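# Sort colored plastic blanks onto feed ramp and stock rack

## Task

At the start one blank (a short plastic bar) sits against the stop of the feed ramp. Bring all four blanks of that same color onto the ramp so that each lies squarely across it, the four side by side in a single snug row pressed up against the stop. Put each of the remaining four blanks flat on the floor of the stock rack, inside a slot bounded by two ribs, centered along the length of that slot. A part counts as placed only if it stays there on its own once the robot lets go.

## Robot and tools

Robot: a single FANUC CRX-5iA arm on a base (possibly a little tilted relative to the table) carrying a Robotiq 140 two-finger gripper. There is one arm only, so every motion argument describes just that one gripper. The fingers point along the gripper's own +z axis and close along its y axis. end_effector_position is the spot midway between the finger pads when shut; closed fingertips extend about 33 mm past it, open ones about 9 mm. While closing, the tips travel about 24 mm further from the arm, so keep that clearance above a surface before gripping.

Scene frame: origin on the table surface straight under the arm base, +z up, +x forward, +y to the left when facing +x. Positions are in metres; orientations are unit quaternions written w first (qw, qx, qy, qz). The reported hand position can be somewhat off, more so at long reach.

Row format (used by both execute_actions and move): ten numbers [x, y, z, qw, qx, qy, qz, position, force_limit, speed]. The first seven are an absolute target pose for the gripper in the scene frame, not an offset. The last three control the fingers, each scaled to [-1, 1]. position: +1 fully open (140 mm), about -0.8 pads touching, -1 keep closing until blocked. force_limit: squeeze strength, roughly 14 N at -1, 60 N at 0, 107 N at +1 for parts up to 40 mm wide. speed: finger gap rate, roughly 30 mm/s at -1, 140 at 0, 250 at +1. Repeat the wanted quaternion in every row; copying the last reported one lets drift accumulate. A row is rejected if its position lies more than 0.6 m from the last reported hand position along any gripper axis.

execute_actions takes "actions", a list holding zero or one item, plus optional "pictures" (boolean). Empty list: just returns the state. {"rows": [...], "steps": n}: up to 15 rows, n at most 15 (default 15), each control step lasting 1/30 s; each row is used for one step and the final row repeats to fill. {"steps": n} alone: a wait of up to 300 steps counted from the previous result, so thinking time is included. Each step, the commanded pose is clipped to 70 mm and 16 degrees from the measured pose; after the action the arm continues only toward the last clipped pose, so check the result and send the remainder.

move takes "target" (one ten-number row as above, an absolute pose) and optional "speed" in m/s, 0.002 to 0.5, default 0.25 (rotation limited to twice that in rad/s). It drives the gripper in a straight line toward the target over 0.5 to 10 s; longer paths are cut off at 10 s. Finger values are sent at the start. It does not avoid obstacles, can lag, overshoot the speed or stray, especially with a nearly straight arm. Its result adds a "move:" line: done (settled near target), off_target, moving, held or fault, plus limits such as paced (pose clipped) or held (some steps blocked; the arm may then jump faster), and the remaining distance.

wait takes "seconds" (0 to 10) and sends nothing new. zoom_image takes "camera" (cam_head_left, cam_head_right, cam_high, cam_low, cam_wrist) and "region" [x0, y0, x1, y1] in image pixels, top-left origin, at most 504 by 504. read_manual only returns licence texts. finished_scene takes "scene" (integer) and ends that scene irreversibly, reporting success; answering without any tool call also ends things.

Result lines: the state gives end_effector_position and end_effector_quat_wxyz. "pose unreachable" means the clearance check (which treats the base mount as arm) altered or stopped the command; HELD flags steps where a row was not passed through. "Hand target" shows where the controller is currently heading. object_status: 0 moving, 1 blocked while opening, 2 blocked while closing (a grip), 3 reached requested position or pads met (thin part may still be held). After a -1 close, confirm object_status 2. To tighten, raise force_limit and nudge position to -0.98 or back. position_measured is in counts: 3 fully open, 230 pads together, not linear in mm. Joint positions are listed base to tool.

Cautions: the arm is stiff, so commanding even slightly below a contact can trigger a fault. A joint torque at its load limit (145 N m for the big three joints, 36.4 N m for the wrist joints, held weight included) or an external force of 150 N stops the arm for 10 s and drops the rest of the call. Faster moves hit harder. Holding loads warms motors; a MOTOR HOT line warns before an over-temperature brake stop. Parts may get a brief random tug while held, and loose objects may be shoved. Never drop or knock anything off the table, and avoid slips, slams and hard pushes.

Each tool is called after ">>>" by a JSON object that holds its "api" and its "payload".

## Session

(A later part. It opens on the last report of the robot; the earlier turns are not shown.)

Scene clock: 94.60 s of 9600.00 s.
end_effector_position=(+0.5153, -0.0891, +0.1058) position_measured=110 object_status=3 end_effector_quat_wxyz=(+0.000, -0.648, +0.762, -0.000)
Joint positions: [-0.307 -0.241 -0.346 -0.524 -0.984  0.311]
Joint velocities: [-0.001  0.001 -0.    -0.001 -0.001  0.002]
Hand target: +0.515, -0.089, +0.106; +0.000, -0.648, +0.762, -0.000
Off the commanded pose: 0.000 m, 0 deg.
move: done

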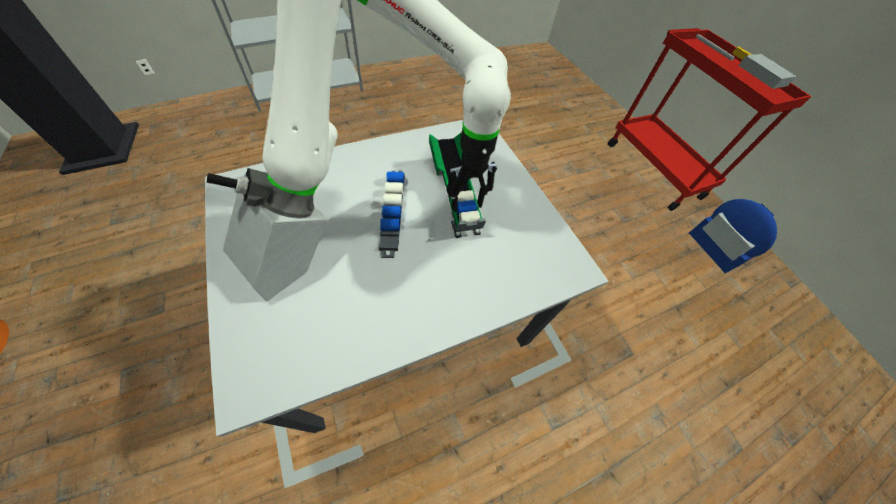

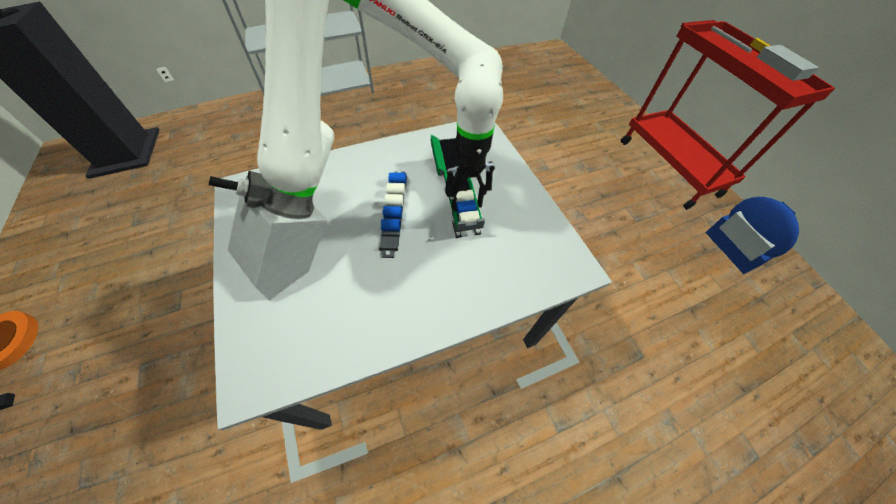

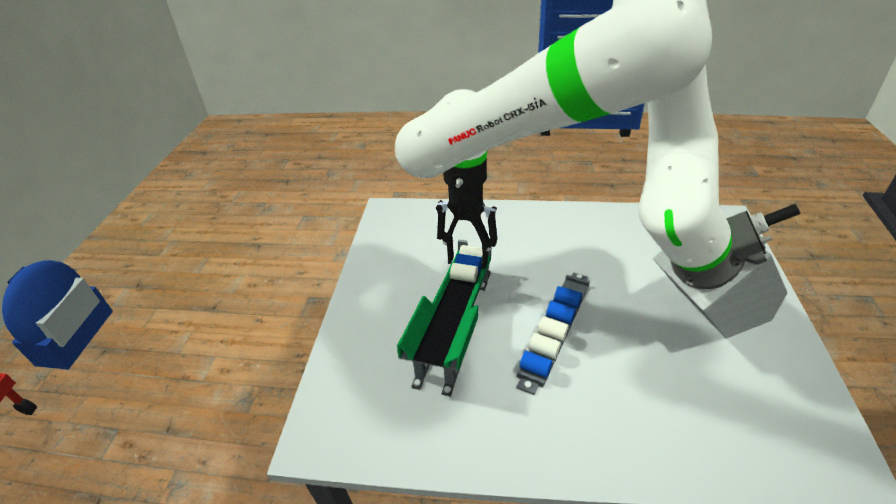

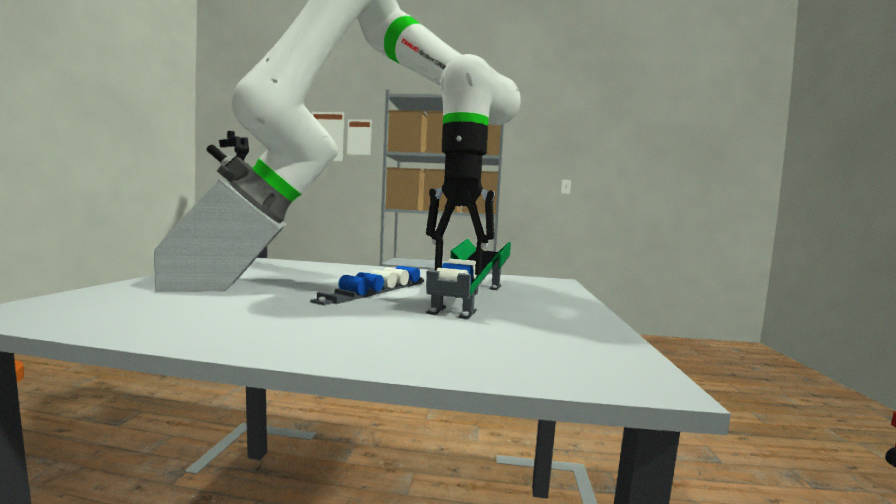

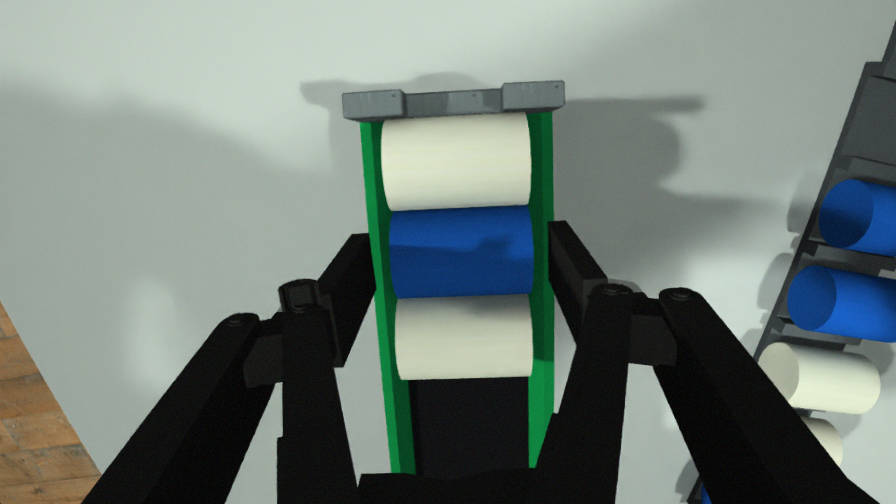

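>>> {"api": "execute_actions", "payload": {"actions": [{"rows":[[0.5143,-0.0902,0.1058,0,0.648,-0.7615,0,0.15,0.3,-0.5],[0.5143,-0.0902,0.1058,0,0.648,-0.7615,0,0.15,0.3,-0.5],[0.5143,-0.0902,0.1058,0,0.648,-0.7615,0,0.15,0.3,-0.5],[0.5143,-0.0902,0.1058,0,0.648,-0.7615,0,-1,0.3,-0.5]],"steps":15}], "pictures": false}}

>>> {"api": "move", "payload": {"target": [0.5143,-0.0902,0.155,0,0.648,-0.7615,0,-1,0.3,-0.5], "speed": 0.04}}

>>> {"api": "move", "payload": {"target": [0.43,-0.10,0.153,0,0.63,-0.777,0,-1,0.3,-0.5], "speed": 0.2}}

>>> {"api": "move", "payload": {"target": [0.2494,-0.0859,0.092,0,0.563,-0.827,0,-1,0.3,-0.5], "speed": 0.2}}

>>> {"api": "move", "payload": {"target": [0.2494,-0.0859,0.0565,0,0.563,-0.827,0,-1,0.3,-0.5], "speed": 0.035}}

Scene clock: 104.97 s of 9600.00 s.
end_effector_position=(+0.5143, -0.0902, +0.1058) position_measured=146 object_status=0 end_effector_quat_wxyz=(-0.000, -0.648, +0.762, +0.000)
Joint positions: [-0.311 -0.24  -0.347 -0.526 -0.985  0.316]
Joint velocities: [-0.    -0.    -0.     0.     0.001 -0.002]
Hand target: +0.514, -0.090, +0.106; +0.000, -0.648, +0.762, -0.000
Off the commanded pose: 0.000 m, 0 deg.
Steps of this call (steps 1 to 90: nothing new was sent; then 6.87 s passed at rest; steps 91 to 105: all 15 steps of this action). Readings (end_effector_position | what the end effector reports):
91: (+0.5153, -0.0891, +0.1058) | position_measured=110 object_status=3
92: (+0.5152, -0.0895, +0.1059) | position_measured=110 object_status=3
94: (+0.5148, -0.0901, +0.1060) | position_measured=110 object_status=0
98: (+0.5144, -0.0902, +0.1058) | position_measured=125 object_status=0
105: the state above

Scene clock: 106.70 s of 9600.00 s.
end_effector_position=(+0.5146, -0.0903, +0.1549) position_measured=146 object_status=2 end_effector_quat_wxyz=(+0.000, -0.648, +0.762, +0.000)
Joint positions: [-0.379 -0.301 -0.302 -0.526 -1.11   0.323]
Joint velocities: [-0.    -0.     0.    -0.    -0.002  0.   ]
Hand target: +0.515, -0.090, +0.155; +0.000, -0.648, +0.762, +0.000
Off the commanded pose: 0.000 m, 0 deg.
move: done

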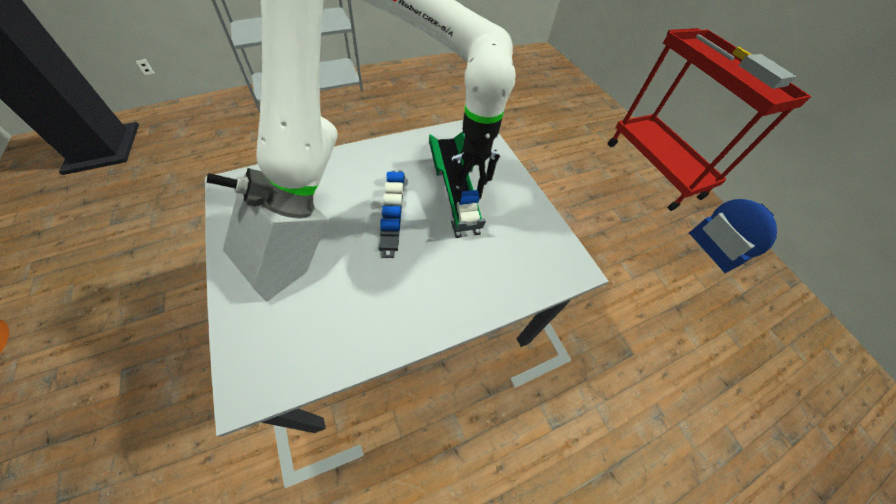

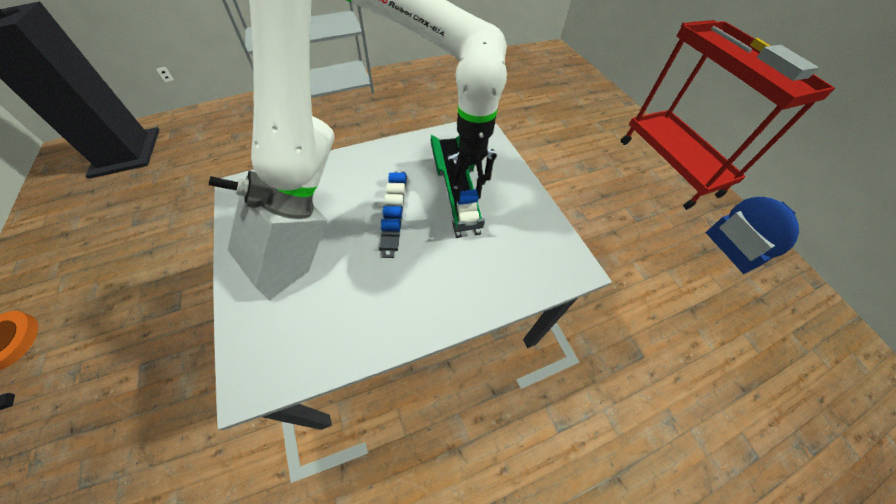

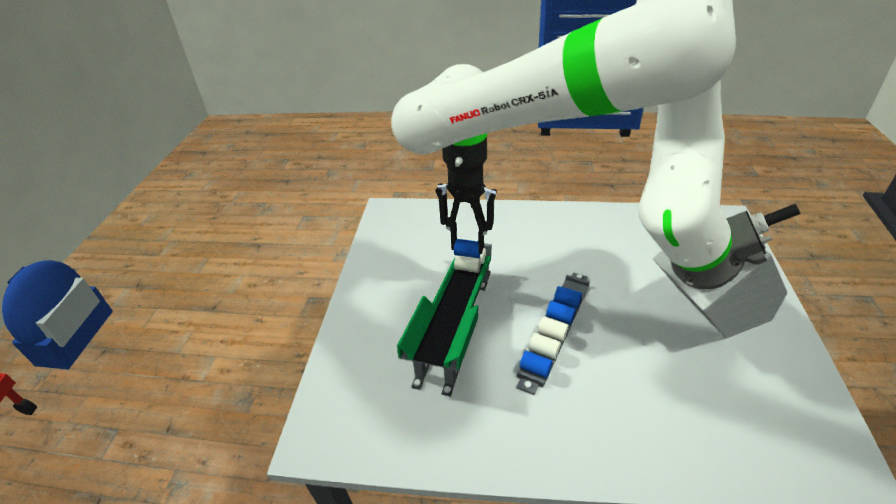

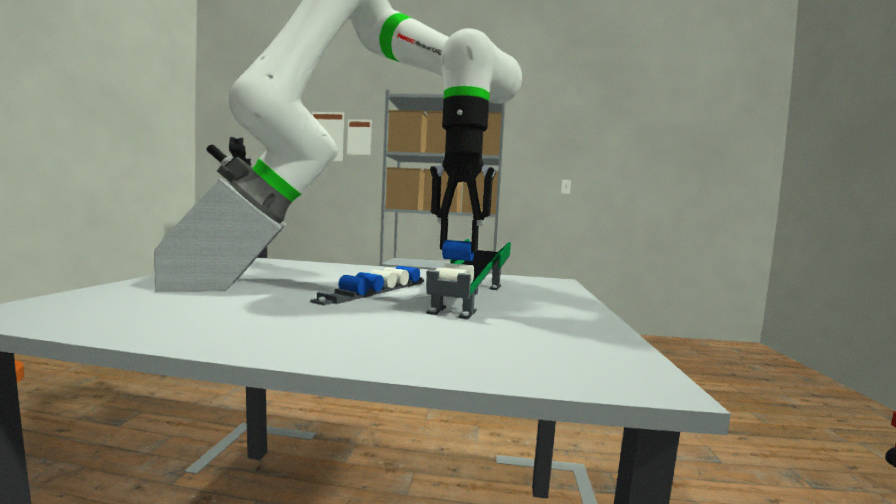

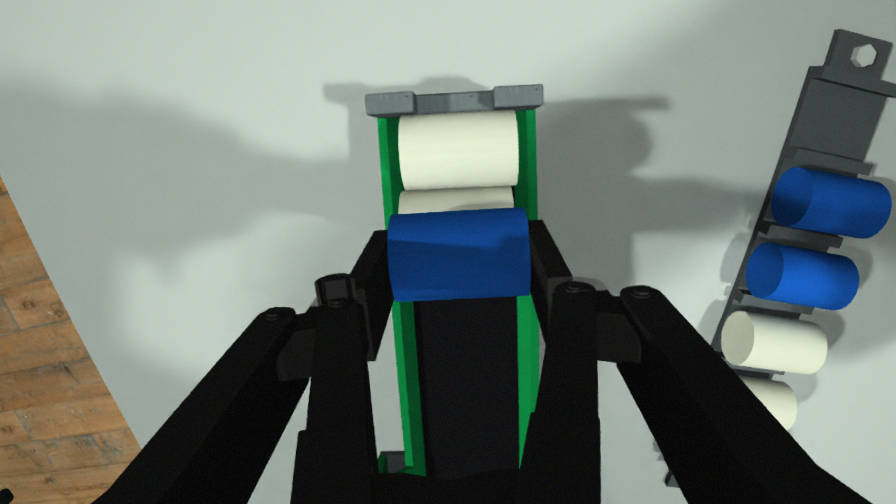

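Scene clock: 107.53 s of 9600.00 s.
end_effector_position=(+0.4301, -0.1001, +0.1533) position_measured=146 object_status=2 end_effector_quat_wxyz=(+0.000, -0.630, +0.777, -0.000)
Joint positions: [-0.494 -0.41  -0.481 -0.589 -1.112  0.426]
Joint velocities: [-0.001  0.    -0.001 -0.    -0.001 -0.001]
Hand target: +0.430, -0.100, +0.153; +0.000, -0.630, +0.777, -0.000
Off the commanded pose: 0.000 m, 0 deg.
move: done

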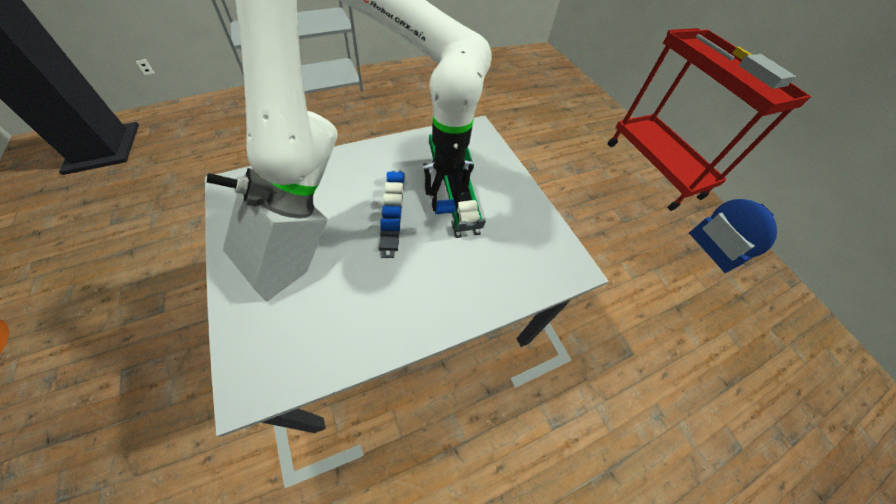

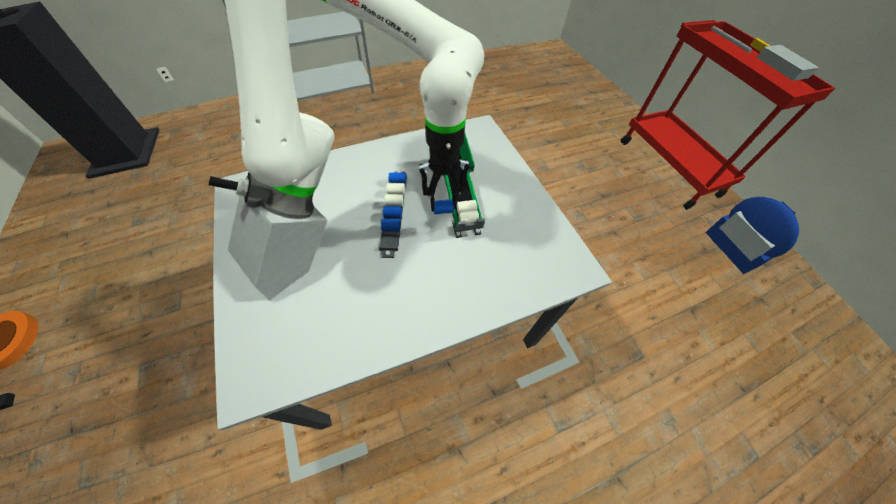

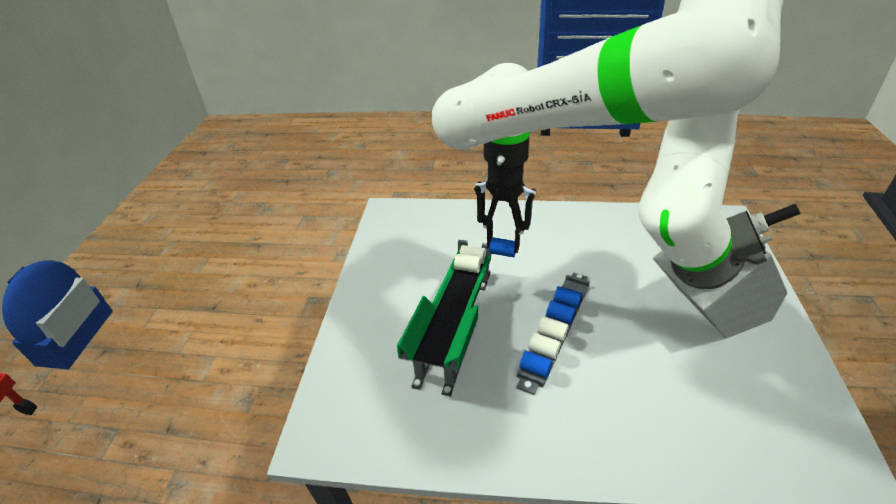

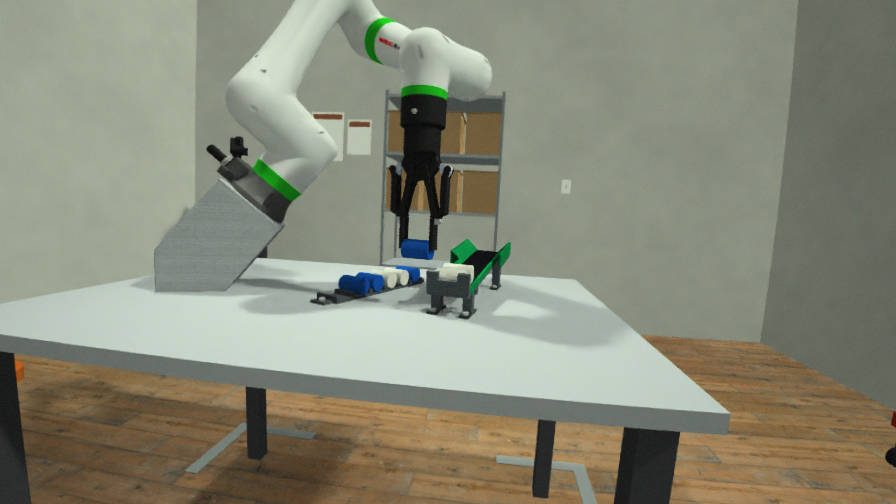

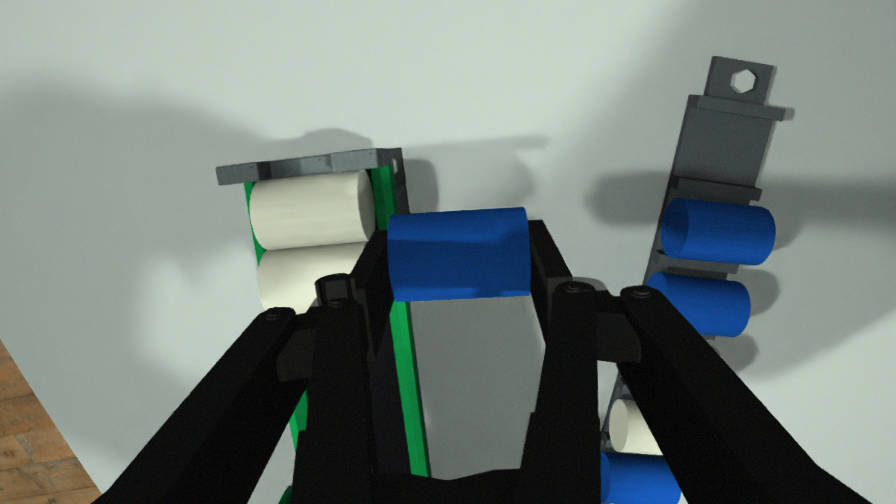

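Scene clock: 108.90 s of 9600.00 s.
end_effector_position=(+0.2491, -0.0858, +0.0928) position_measured=146 object_status=2 end_effector_quat_wxyz=(+0.000, -0.563, +0.827, -0.000)
Joint positions: [-0.637 -0.593 -0.907 -0.708 -1.002  0.555]
Joint velocities: [-0.004  0.005  0.    -0.002 -0.004  0.006]
Hand target: +0.249, -0.086, +0.093; +0.000, -0.563, +0.827, -0.000
Off the commanded pose: 0.001 m, 0 deg.
move: done

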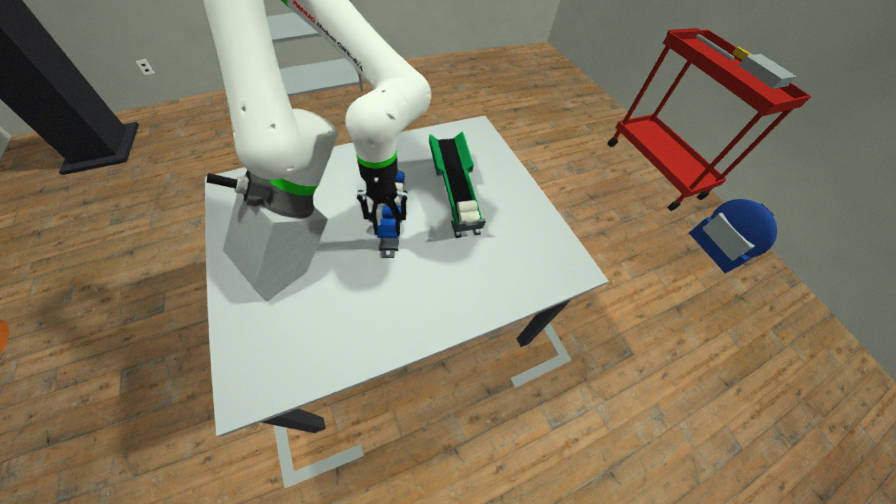

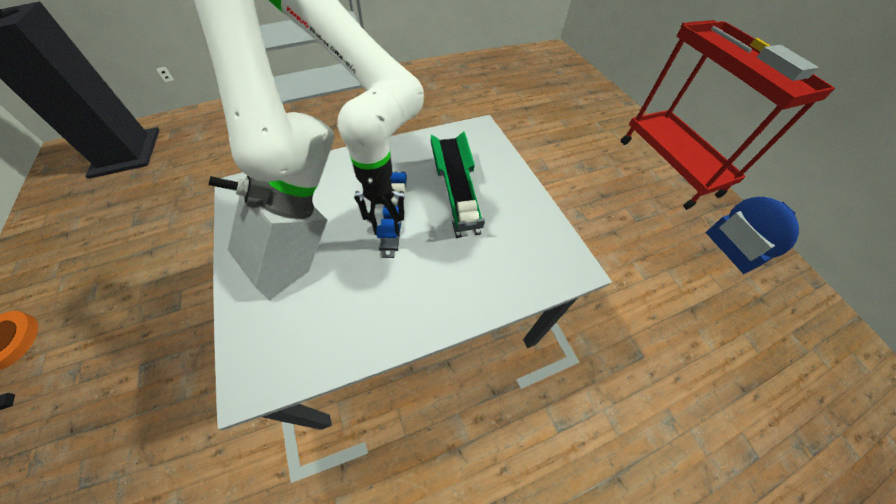

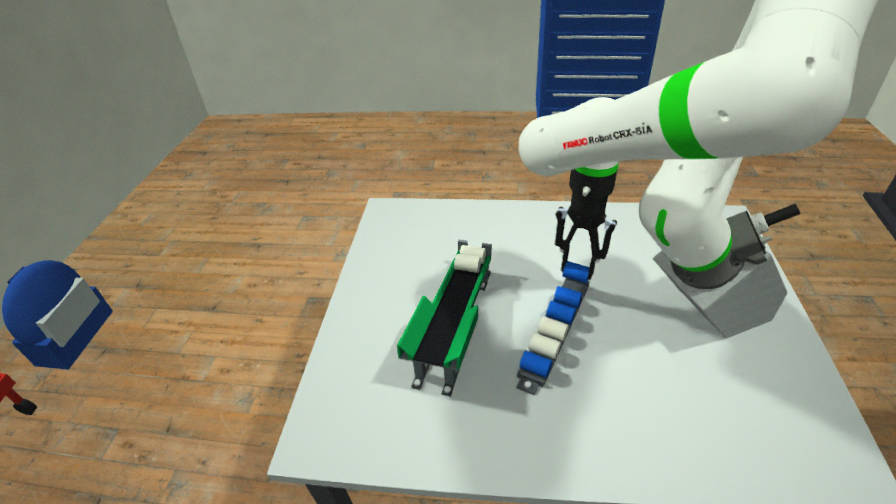

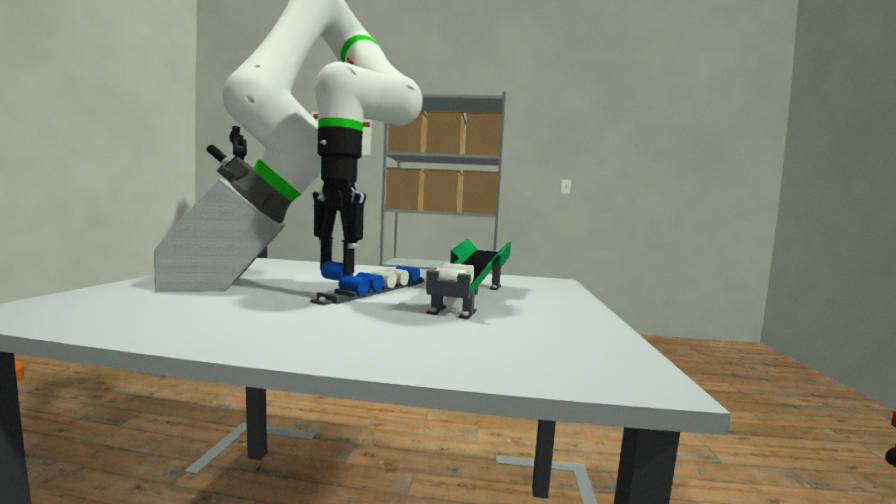

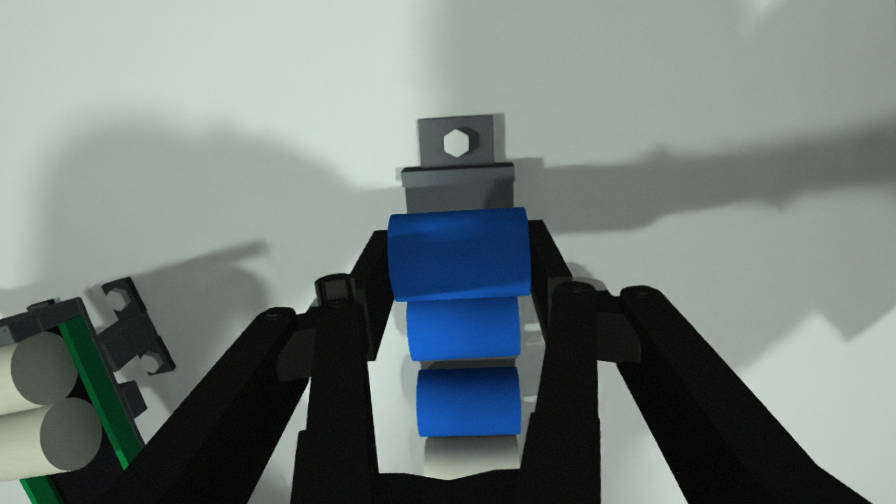

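Scene clock: 110.20 s of 9600.00 s.
end_effector_position=(+0.2491, -0.0859, +0.0566) position_measured=146 object_status=2 end_effector_quat_wxyz=(-0.000, -0.563, +0.827, -0.000)
Joint positions: [-0.536 -0.5   -0.933 -0.751 -0.851  0.566]
Joint velocities: [ 0.     0.     0.001 -0.    -0.001  0.001]
Hand target: +0.249, -0.086, +0.057; -0.000, -0.563, +0.827, -0.000
Off the commanded pose: 0.000 m, 0 deg.
move: done

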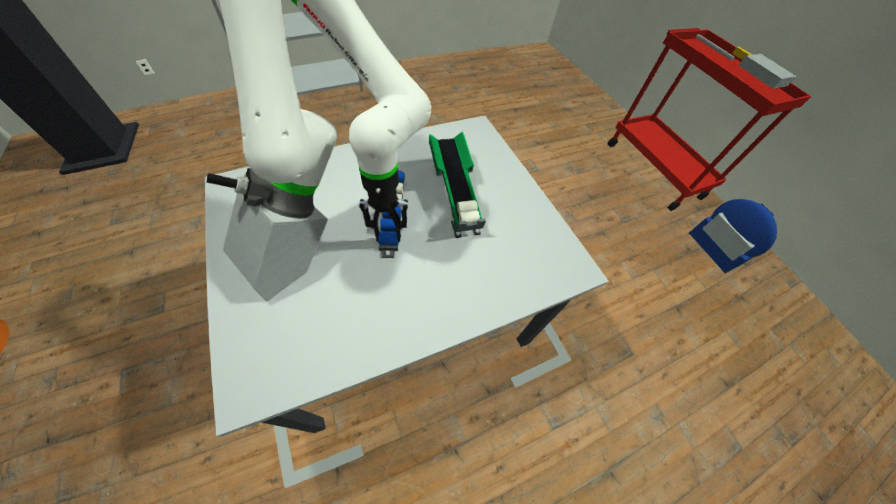

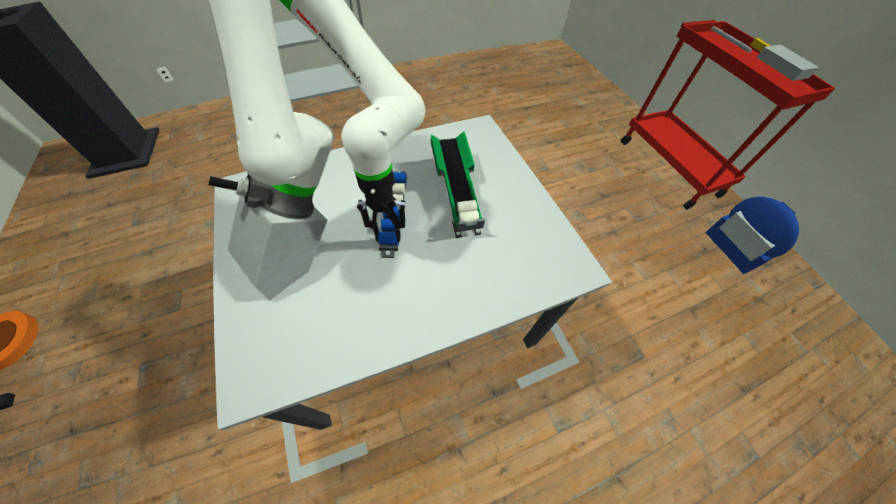

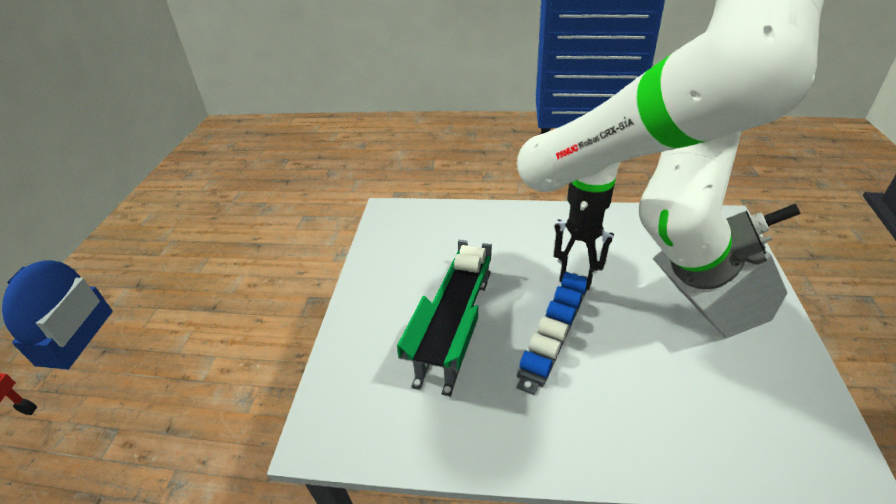

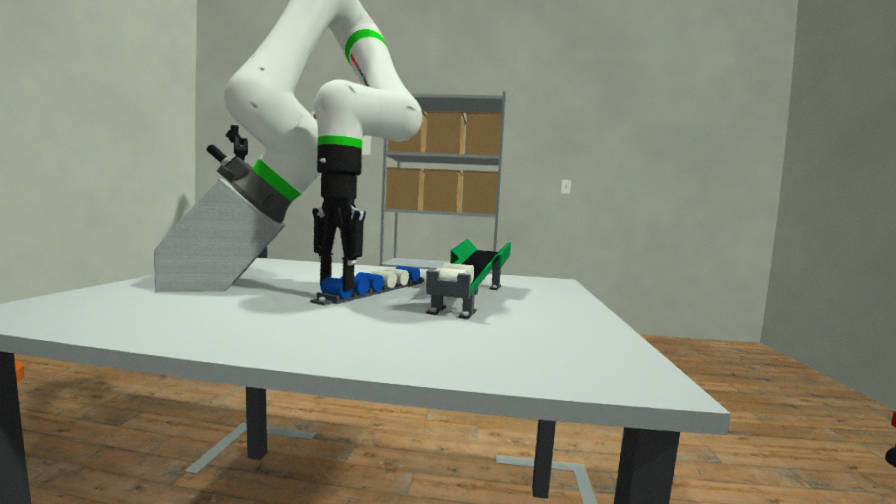

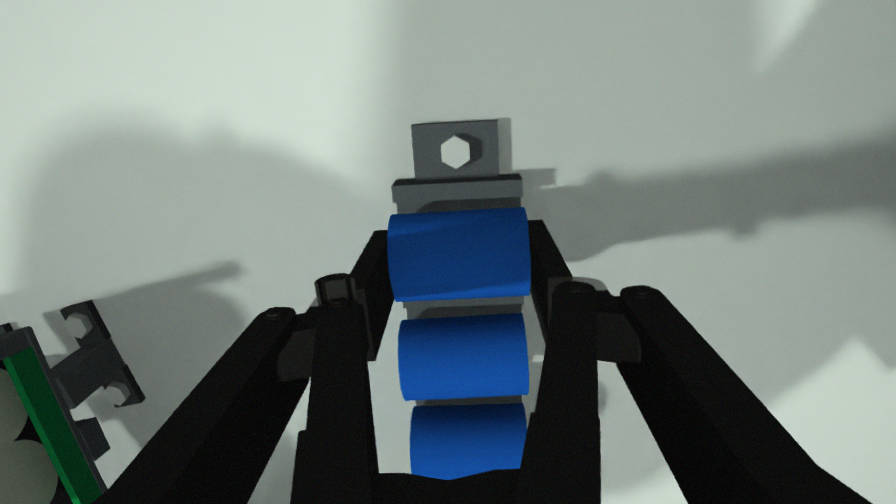

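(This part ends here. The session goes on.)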